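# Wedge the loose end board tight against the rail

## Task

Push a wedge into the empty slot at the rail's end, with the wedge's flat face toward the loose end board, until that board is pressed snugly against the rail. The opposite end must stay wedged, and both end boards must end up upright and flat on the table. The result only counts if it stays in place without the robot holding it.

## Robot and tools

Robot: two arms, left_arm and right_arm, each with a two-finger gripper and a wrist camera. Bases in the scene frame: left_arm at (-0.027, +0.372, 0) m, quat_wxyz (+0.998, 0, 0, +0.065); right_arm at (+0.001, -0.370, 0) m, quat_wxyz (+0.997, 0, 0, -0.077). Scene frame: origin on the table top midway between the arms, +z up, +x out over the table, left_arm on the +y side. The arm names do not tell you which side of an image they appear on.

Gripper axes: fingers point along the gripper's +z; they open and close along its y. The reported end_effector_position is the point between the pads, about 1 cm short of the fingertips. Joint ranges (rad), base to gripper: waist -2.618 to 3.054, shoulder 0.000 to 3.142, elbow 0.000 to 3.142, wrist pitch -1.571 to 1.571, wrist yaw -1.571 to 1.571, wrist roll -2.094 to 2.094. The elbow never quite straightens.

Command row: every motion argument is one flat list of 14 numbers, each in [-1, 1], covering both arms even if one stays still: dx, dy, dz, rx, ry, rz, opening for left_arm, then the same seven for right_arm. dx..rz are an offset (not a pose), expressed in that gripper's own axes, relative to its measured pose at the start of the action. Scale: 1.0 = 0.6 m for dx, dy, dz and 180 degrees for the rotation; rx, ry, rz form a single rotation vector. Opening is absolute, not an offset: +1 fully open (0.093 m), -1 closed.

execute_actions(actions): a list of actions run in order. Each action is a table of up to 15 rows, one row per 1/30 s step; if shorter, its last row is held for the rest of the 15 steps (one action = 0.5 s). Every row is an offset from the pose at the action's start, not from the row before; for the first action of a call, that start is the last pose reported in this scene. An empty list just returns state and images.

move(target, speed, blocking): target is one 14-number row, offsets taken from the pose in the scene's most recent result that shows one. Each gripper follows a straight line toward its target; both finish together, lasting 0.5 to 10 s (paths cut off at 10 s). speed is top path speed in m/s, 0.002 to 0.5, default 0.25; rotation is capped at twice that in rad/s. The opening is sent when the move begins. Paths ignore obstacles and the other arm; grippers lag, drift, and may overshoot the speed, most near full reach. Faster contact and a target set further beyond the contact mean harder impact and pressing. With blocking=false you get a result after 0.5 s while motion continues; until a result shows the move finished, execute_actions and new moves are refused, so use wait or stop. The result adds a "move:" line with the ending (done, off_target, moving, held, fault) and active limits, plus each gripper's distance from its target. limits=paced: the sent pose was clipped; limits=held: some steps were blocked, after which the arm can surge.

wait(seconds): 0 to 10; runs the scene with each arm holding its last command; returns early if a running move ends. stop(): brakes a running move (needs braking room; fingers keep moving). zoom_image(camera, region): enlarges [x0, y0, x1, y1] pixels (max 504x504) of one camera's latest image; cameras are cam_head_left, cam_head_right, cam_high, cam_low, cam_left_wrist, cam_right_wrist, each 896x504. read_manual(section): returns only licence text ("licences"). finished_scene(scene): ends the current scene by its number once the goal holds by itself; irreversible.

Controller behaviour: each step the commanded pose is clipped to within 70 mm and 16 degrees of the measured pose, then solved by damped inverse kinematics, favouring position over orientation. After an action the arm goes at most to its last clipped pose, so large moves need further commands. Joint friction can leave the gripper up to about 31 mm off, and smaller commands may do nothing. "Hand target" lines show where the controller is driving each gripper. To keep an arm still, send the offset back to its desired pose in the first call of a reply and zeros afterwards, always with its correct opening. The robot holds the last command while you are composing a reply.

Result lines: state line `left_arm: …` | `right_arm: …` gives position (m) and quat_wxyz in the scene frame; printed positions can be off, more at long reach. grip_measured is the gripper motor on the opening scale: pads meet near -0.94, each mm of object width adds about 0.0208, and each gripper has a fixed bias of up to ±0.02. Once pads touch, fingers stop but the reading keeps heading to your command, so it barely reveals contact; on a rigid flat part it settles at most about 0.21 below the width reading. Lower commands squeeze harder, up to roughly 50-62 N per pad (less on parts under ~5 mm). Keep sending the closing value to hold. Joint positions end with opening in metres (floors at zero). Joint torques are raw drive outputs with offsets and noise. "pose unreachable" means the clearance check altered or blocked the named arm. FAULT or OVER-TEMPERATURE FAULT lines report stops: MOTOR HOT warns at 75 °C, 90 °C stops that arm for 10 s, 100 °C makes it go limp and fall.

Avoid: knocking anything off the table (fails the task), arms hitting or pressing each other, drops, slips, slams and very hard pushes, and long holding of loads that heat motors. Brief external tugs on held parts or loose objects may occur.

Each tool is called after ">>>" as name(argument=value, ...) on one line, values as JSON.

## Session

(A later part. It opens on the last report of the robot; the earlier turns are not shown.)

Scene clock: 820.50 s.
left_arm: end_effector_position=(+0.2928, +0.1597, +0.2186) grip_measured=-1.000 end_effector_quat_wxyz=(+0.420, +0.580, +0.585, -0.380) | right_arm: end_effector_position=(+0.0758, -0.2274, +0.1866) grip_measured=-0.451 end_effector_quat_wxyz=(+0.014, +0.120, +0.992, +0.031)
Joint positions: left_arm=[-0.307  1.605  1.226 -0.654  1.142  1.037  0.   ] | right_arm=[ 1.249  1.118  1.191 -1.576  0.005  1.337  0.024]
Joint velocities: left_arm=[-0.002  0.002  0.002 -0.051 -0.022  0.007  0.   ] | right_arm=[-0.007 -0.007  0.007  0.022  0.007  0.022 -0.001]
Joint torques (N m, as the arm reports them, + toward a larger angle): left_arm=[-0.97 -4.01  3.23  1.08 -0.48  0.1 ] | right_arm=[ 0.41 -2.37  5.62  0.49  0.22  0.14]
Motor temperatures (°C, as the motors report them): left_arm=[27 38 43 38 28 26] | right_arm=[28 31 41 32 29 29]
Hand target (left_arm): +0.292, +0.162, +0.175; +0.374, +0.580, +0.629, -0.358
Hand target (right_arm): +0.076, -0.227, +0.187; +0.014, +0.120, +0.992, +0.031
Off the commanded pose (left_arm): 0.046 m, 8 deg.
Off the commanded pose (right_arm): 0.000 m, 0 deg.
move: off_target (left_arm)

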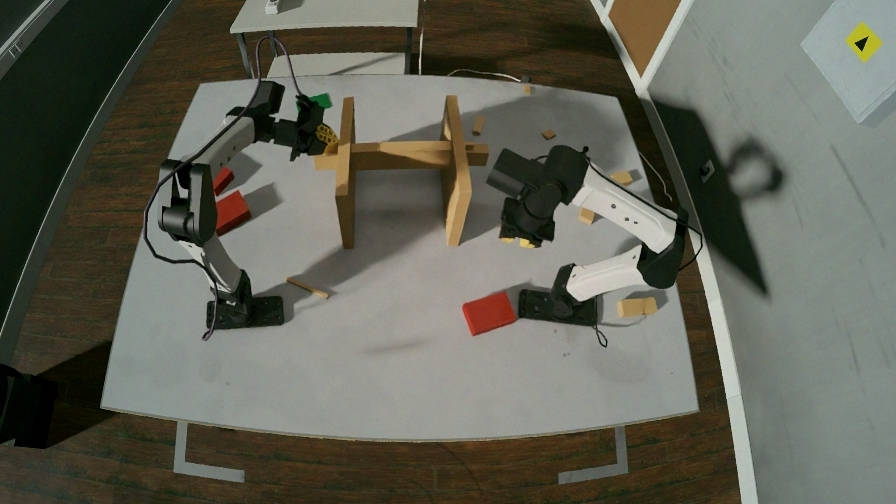

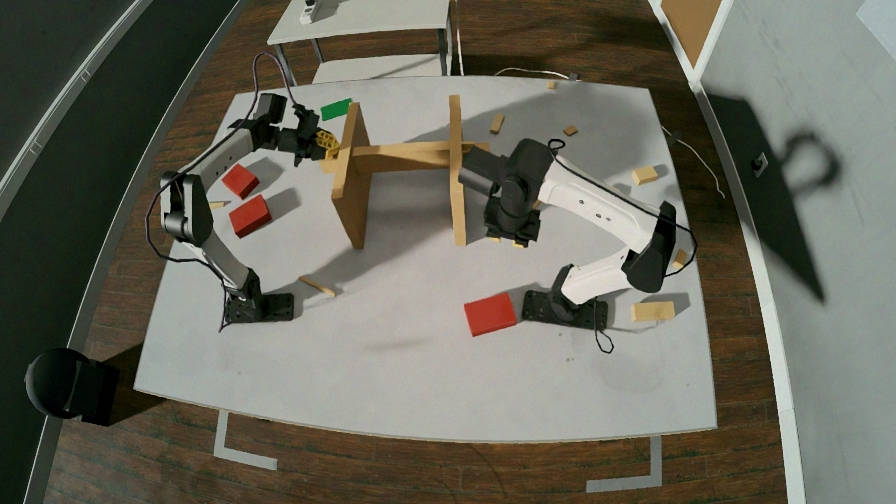

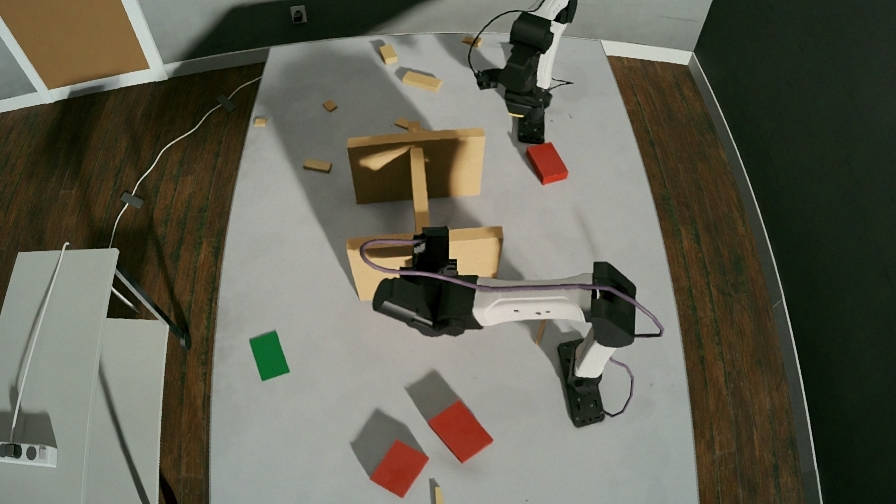

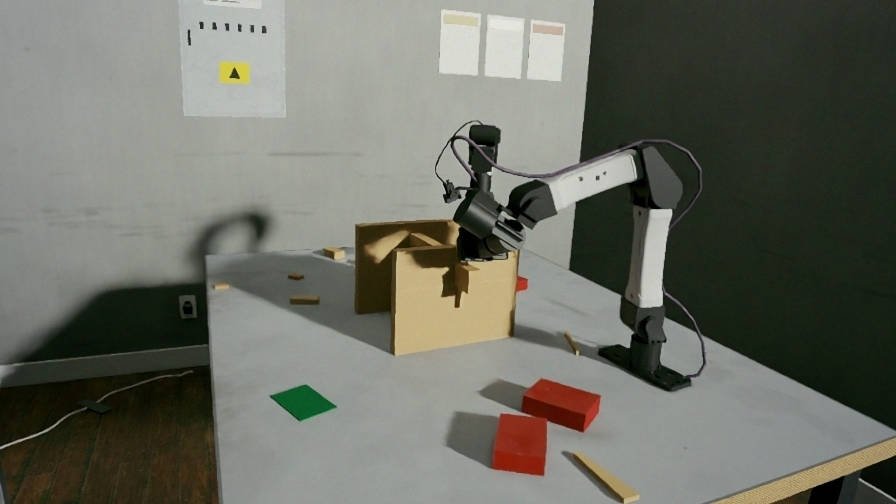

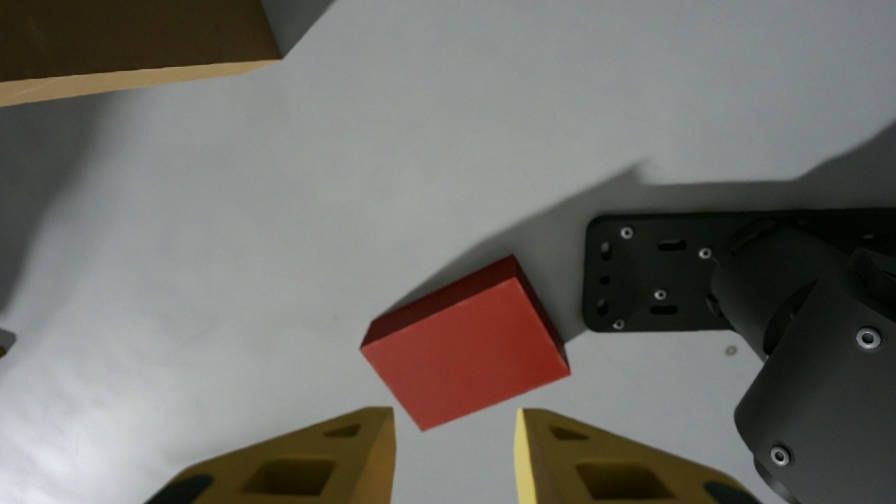

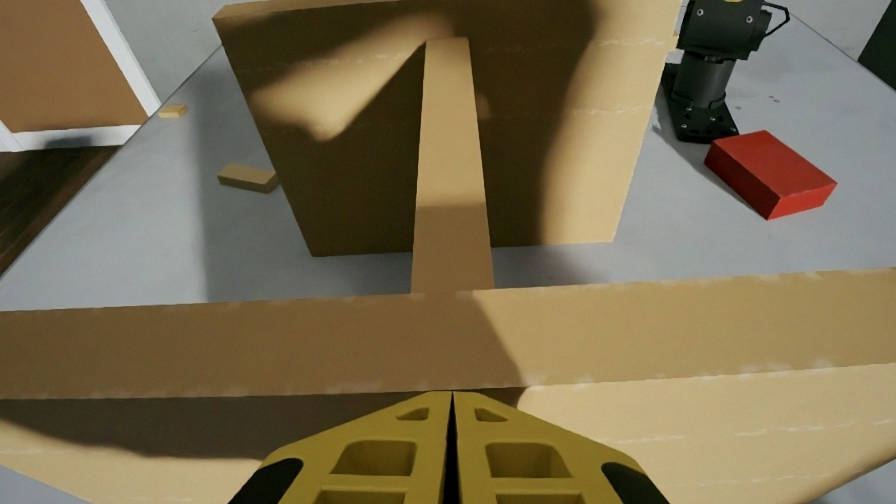

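>>> move(target=[0.1057, -0.0048, 0.0405, -0.0019, 0.037, -0.0215, -1, 0, 0, 0, 0, 0, 0, -0.45], speed=0.04)

>>> zoom_image(camera="cam_low", region=[400, 190, 540, 310])

>>> zoom_image(camera="cam_head_left", region=[310, 90, 490, 260])

Scene clock: 838.60 s.
left_arm: end_effector_position=(+0.2916, +0.1598, +0.2183) grip_measured=-1.000 end_effector_quat_wxyz=(+0.447, +0.585, +0.553, -0.390) | right_arm: end_effector_position=(+0.0758, -0.2274, +0.1866) grip_measured=-0.451 end_effector_quat_wxyz=(+0.014, +0.120, +0.992, +0.031)
Joint positions: left_arm=[-0.295  1.603  1.174 -0.562  1.209  1.056  0.   ] | right_arm=[ 1.249  1.118  1.191 -1.576  0.005  1.337  0.024]
Joint velocities: left_arm=[ 0.002  0.007 -0.002  0.051  0.022 -0.007  0.   ] | right_arm=[-0.022  0.002 -0.007 -0.022 -0.007 -0.051  0.   ]
Joint torques (N m, as the arm reports them, + toward a larger angle): left_arm=[-1.47 -3.03  1.87  0.67 -1.03  0.25] | right_arm=[ 0.41 -2.37  5.62  0.48  0.22  0.14]
Motor temperatures (°C, as the motors report them): left_arm=[27 37 40 38 28 26] | right_arm=[28 31 41 32 29 29]
Hand target (left_arm): +0.286, +0.164, +0.155; +0.373, +0.584, +0.624, -0.362
Hand target (right_arm): +0.076, -0.227, +0.187; +0.014, +0.120, +0.992, +0.031
Off the commanded pose (left_arm): 0.068 m, 13 deg.
Off the commanded pose (right_arm): 0.000 m, 0 deg.
move: off_target (left_arm)

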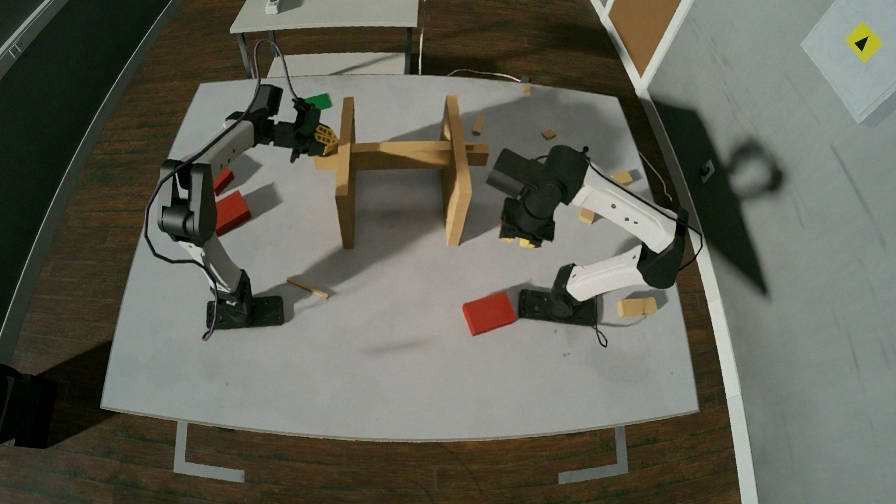

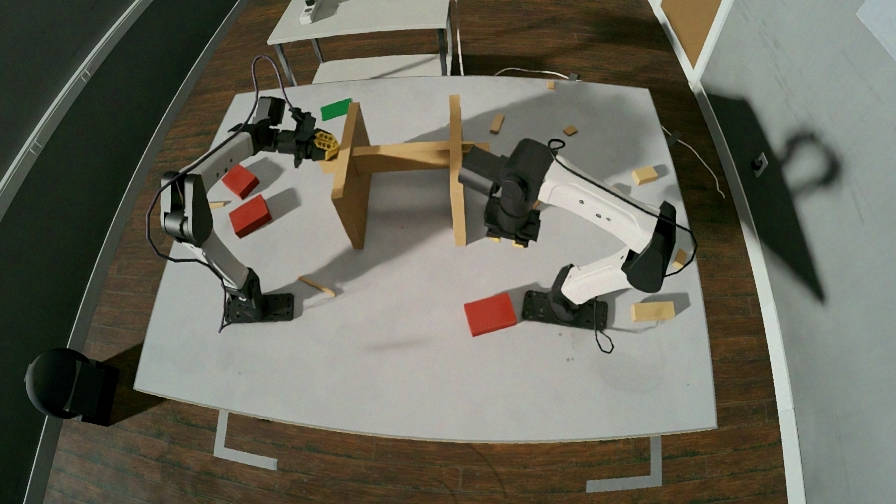

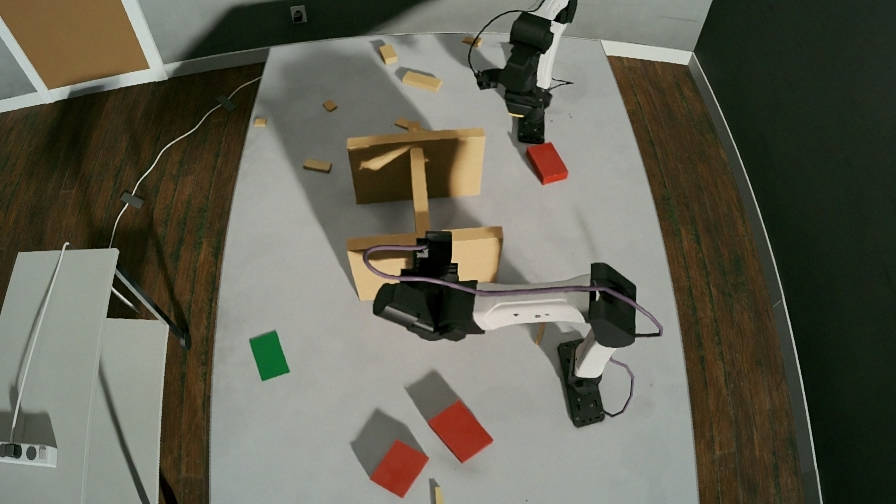

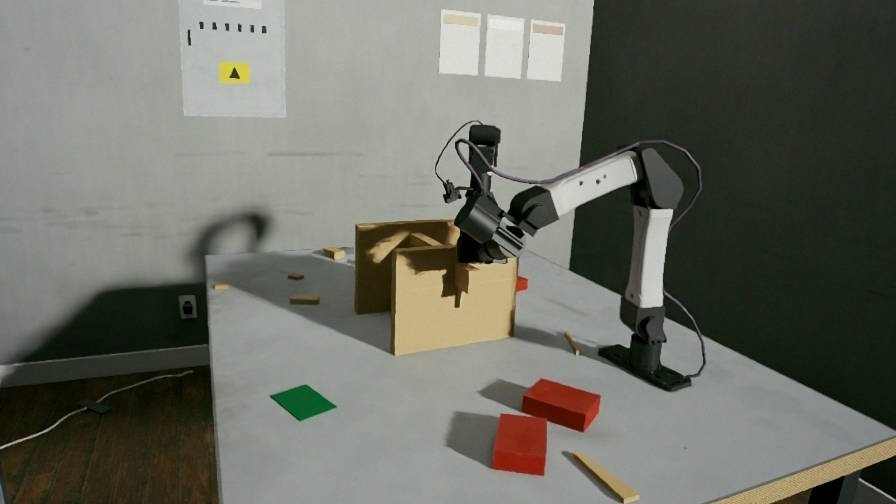

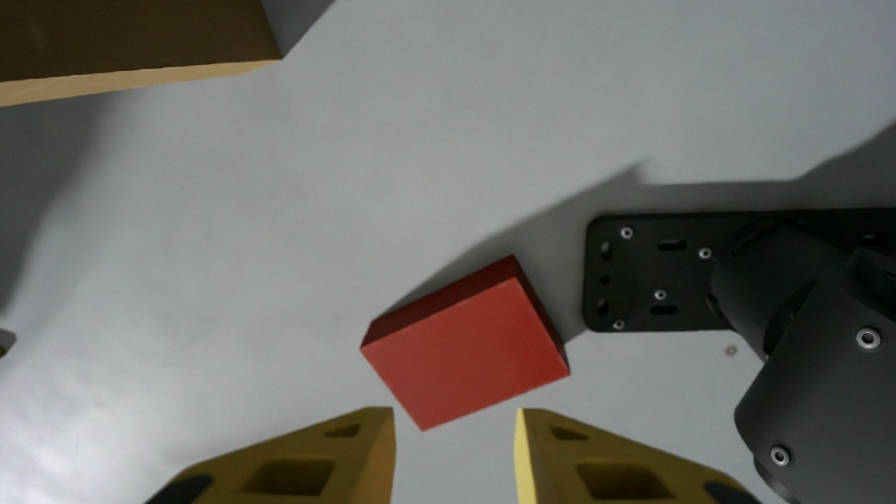

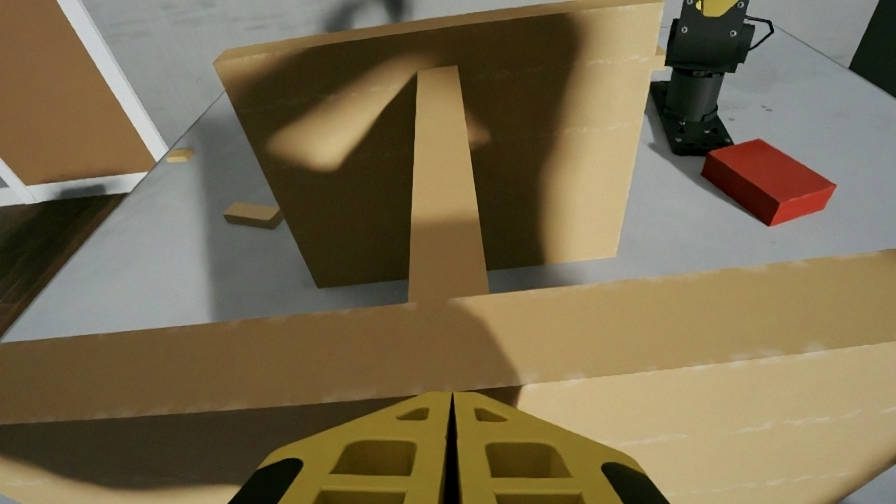

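Region (400, 190, 540, 310) of cam_low's 896x504 image, scaled by 3.600, with more detail than that image has; it fills the top 432 rows of this view, and the rest is white.

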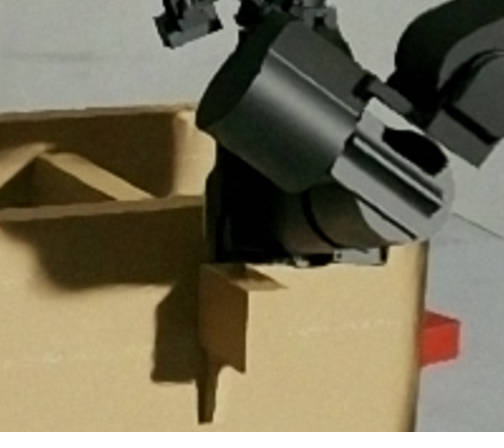

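Region (310, 90, 490, 260) of cam_head_left's 896x504 image, scaled by 2.800, with more detail than that image has.

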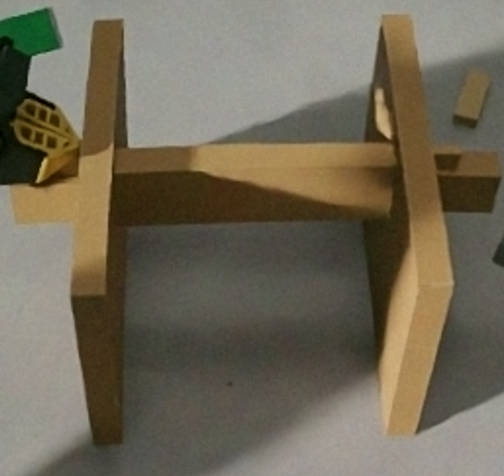

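>>> move(target=[-0.078, -0.0233, -0.0945, 0, 0, 0, -1, 0, 0, 0, 0, 0, 0, -0.45], speed=0.08)

>>> zoom_image(camera="cam_low", region=[340, 200, 540, 370])

>>> zoom_image(camera="cam_head_left", region=[305, 125, 365, 175])

>>> zoom_image(camera="cam_head_right", region=[310, 120, 390, 185])

>>> zoom_image(camera="cam_high", region=[330, 110, 520, 310])

Scene clock: 853.40 s.
left_arm: end_effector_position=(+0.2694, +0.1951, +0.2706) grip_measured=-1.000 end_effector_quat_wxyz=(+0.440, +0.583, +0.558, -0.395) | right_arm: end_effector_position=(+0.0758, -0.2274, +0.1866) grip_measured=-0.451 end_effector_quat_wxyz=(+0.014, +0.120, +0.992, +0.031)
Joint positions: left_arm=[-0.188  1.572  1.392 -1.116  1.252  1.357  0.   ] | right_arm=[ 1.249  1.118  1.191 -1.576  0.005  1.337  0.024]
Joint velocities: left_arm=[-0.002 -0.017 -0.002 -0.007 -0.081  0.022  0.   ] | right_arm=[ 0.002 -0.002 -0.007  0.022 -0.066  0.022  0.001]
Joint torques (N m, as the arm reports them, + toward a larger angle): left_arm=[ 1.1  -6.56  8.87  0.57  0.51  0.17] | right_arm=[ 0.4  -2.37  5.62  0.48  0.22  0.14]
Motor temperatures (°C, as the motors report them): left_arm=[27 37 39 38 29 26] | right_arm=[28 31 41 32 29 29]
Hand target (left_arm): +0.271, +0.198, +0.279; +0.450, +0.583, +0.553, -0.390
Hand target (right_arm): +0.076, -0.227, +0.187; +0.014, +0.120, +0.992, +0.031
Off the commanded pose (left_arm): 0.009 m, 1 deg.
Off the commanded pose (right_arm): 0.000 m, 0 deg.
move: done

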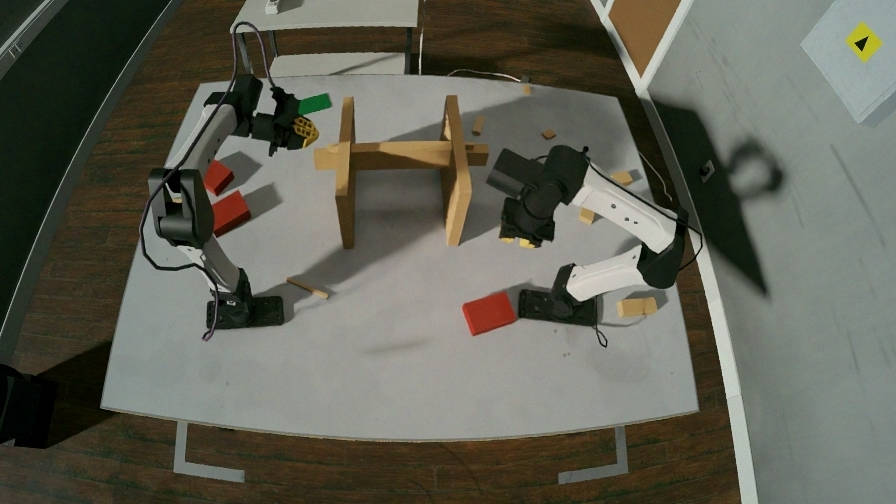

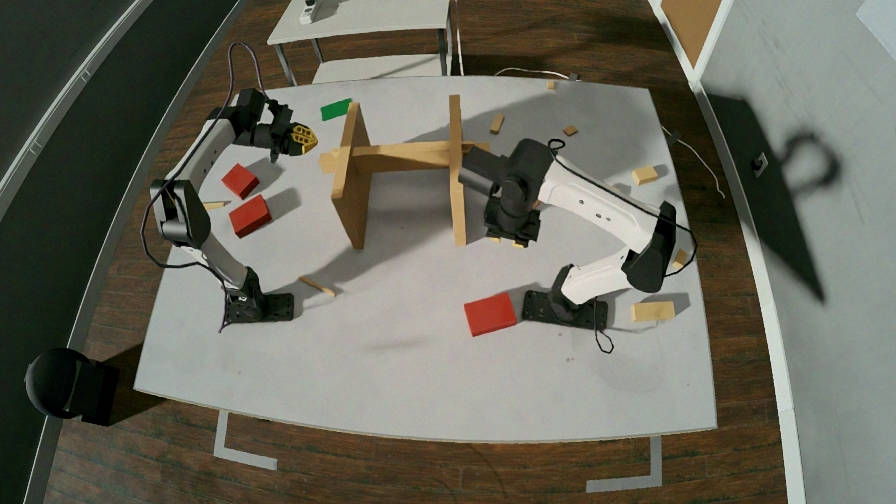

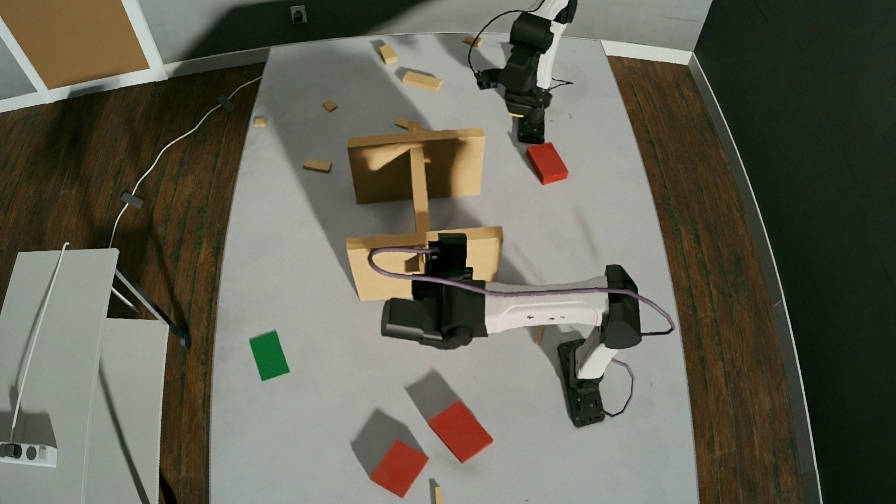

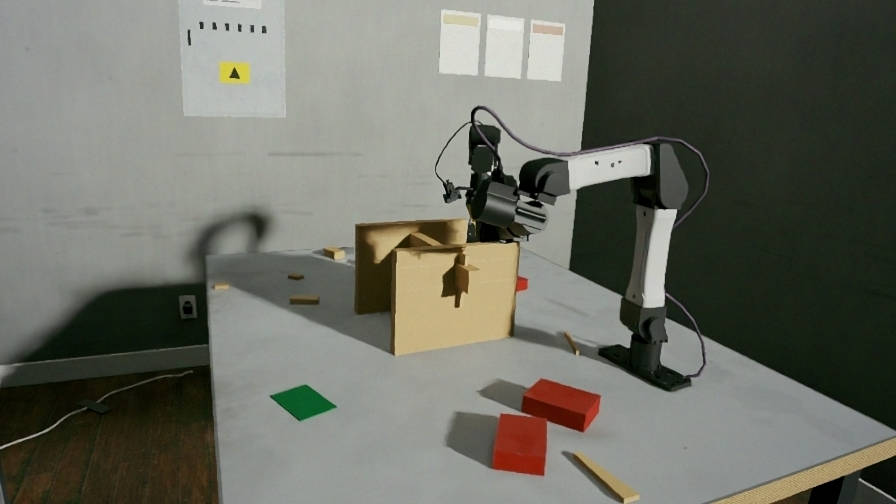

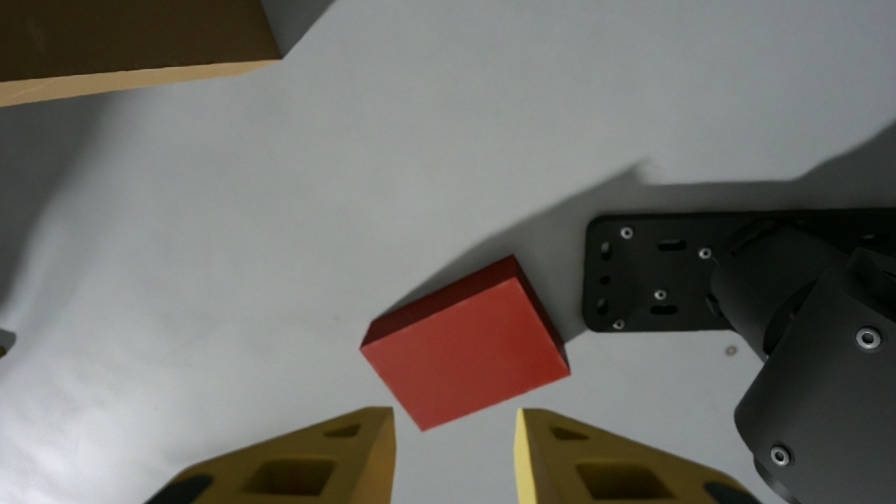

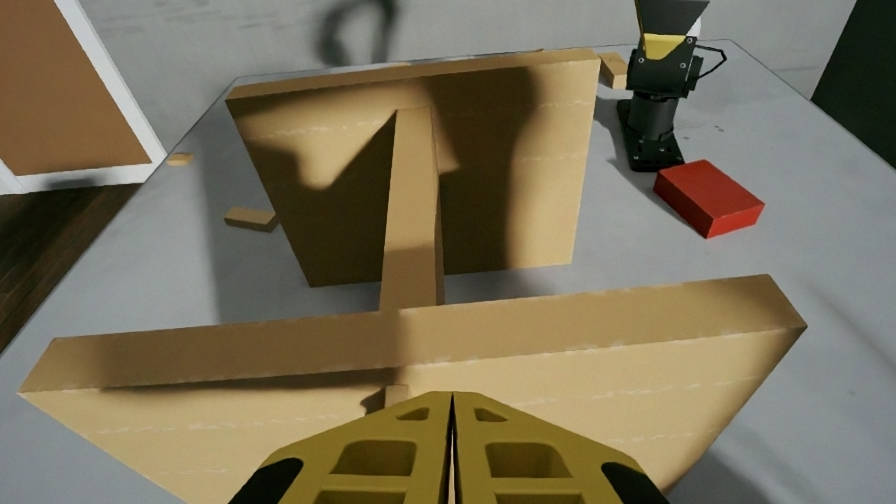

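Region (340, 200, 540, 370) of cam_low's 896x504 image, scaled by 2.520, with more detail than that image has; it fills the top 428 rows of this view, and the rest is white.

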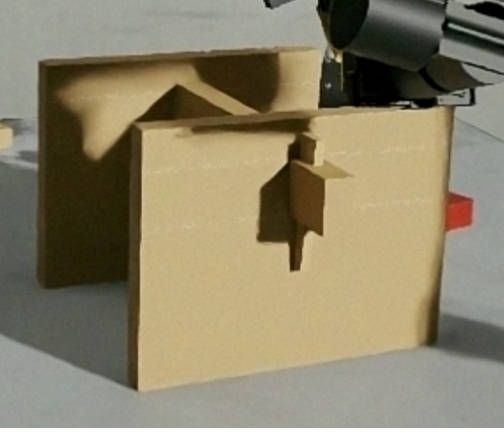

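Region (305, 125, 365, 175) of cam_head_left's 896x504 image, scaled by 8.400, with more detail than that image has.

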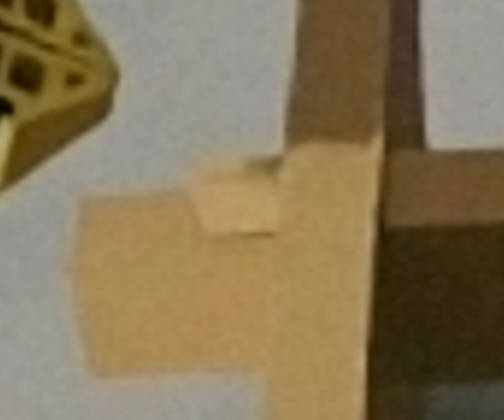

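Region (310, 120, 390, 185) of cam_head_right's 896x504 image, scaled by 6.300, with more detail than that image has; it fills the top 410 rows of this view, and the rest is white.

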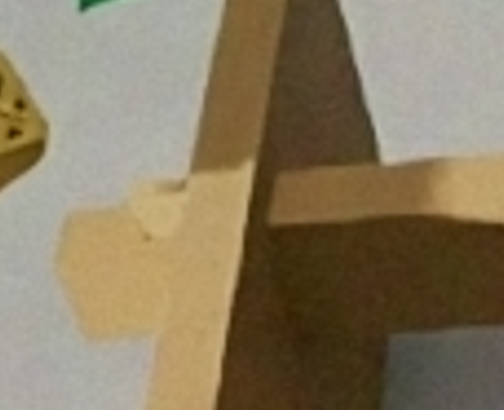

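Region (330, 110, 520, 310) of cam_high's 896x504 image, scaled by 2.520, with more detail than that image has; it fills the left 479 columns of this view, and the rest is white.

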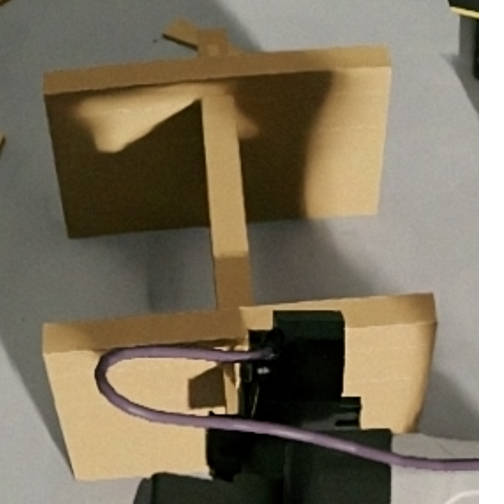

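>>> finished_scene(scene=1)

The scene is finished: the task was done.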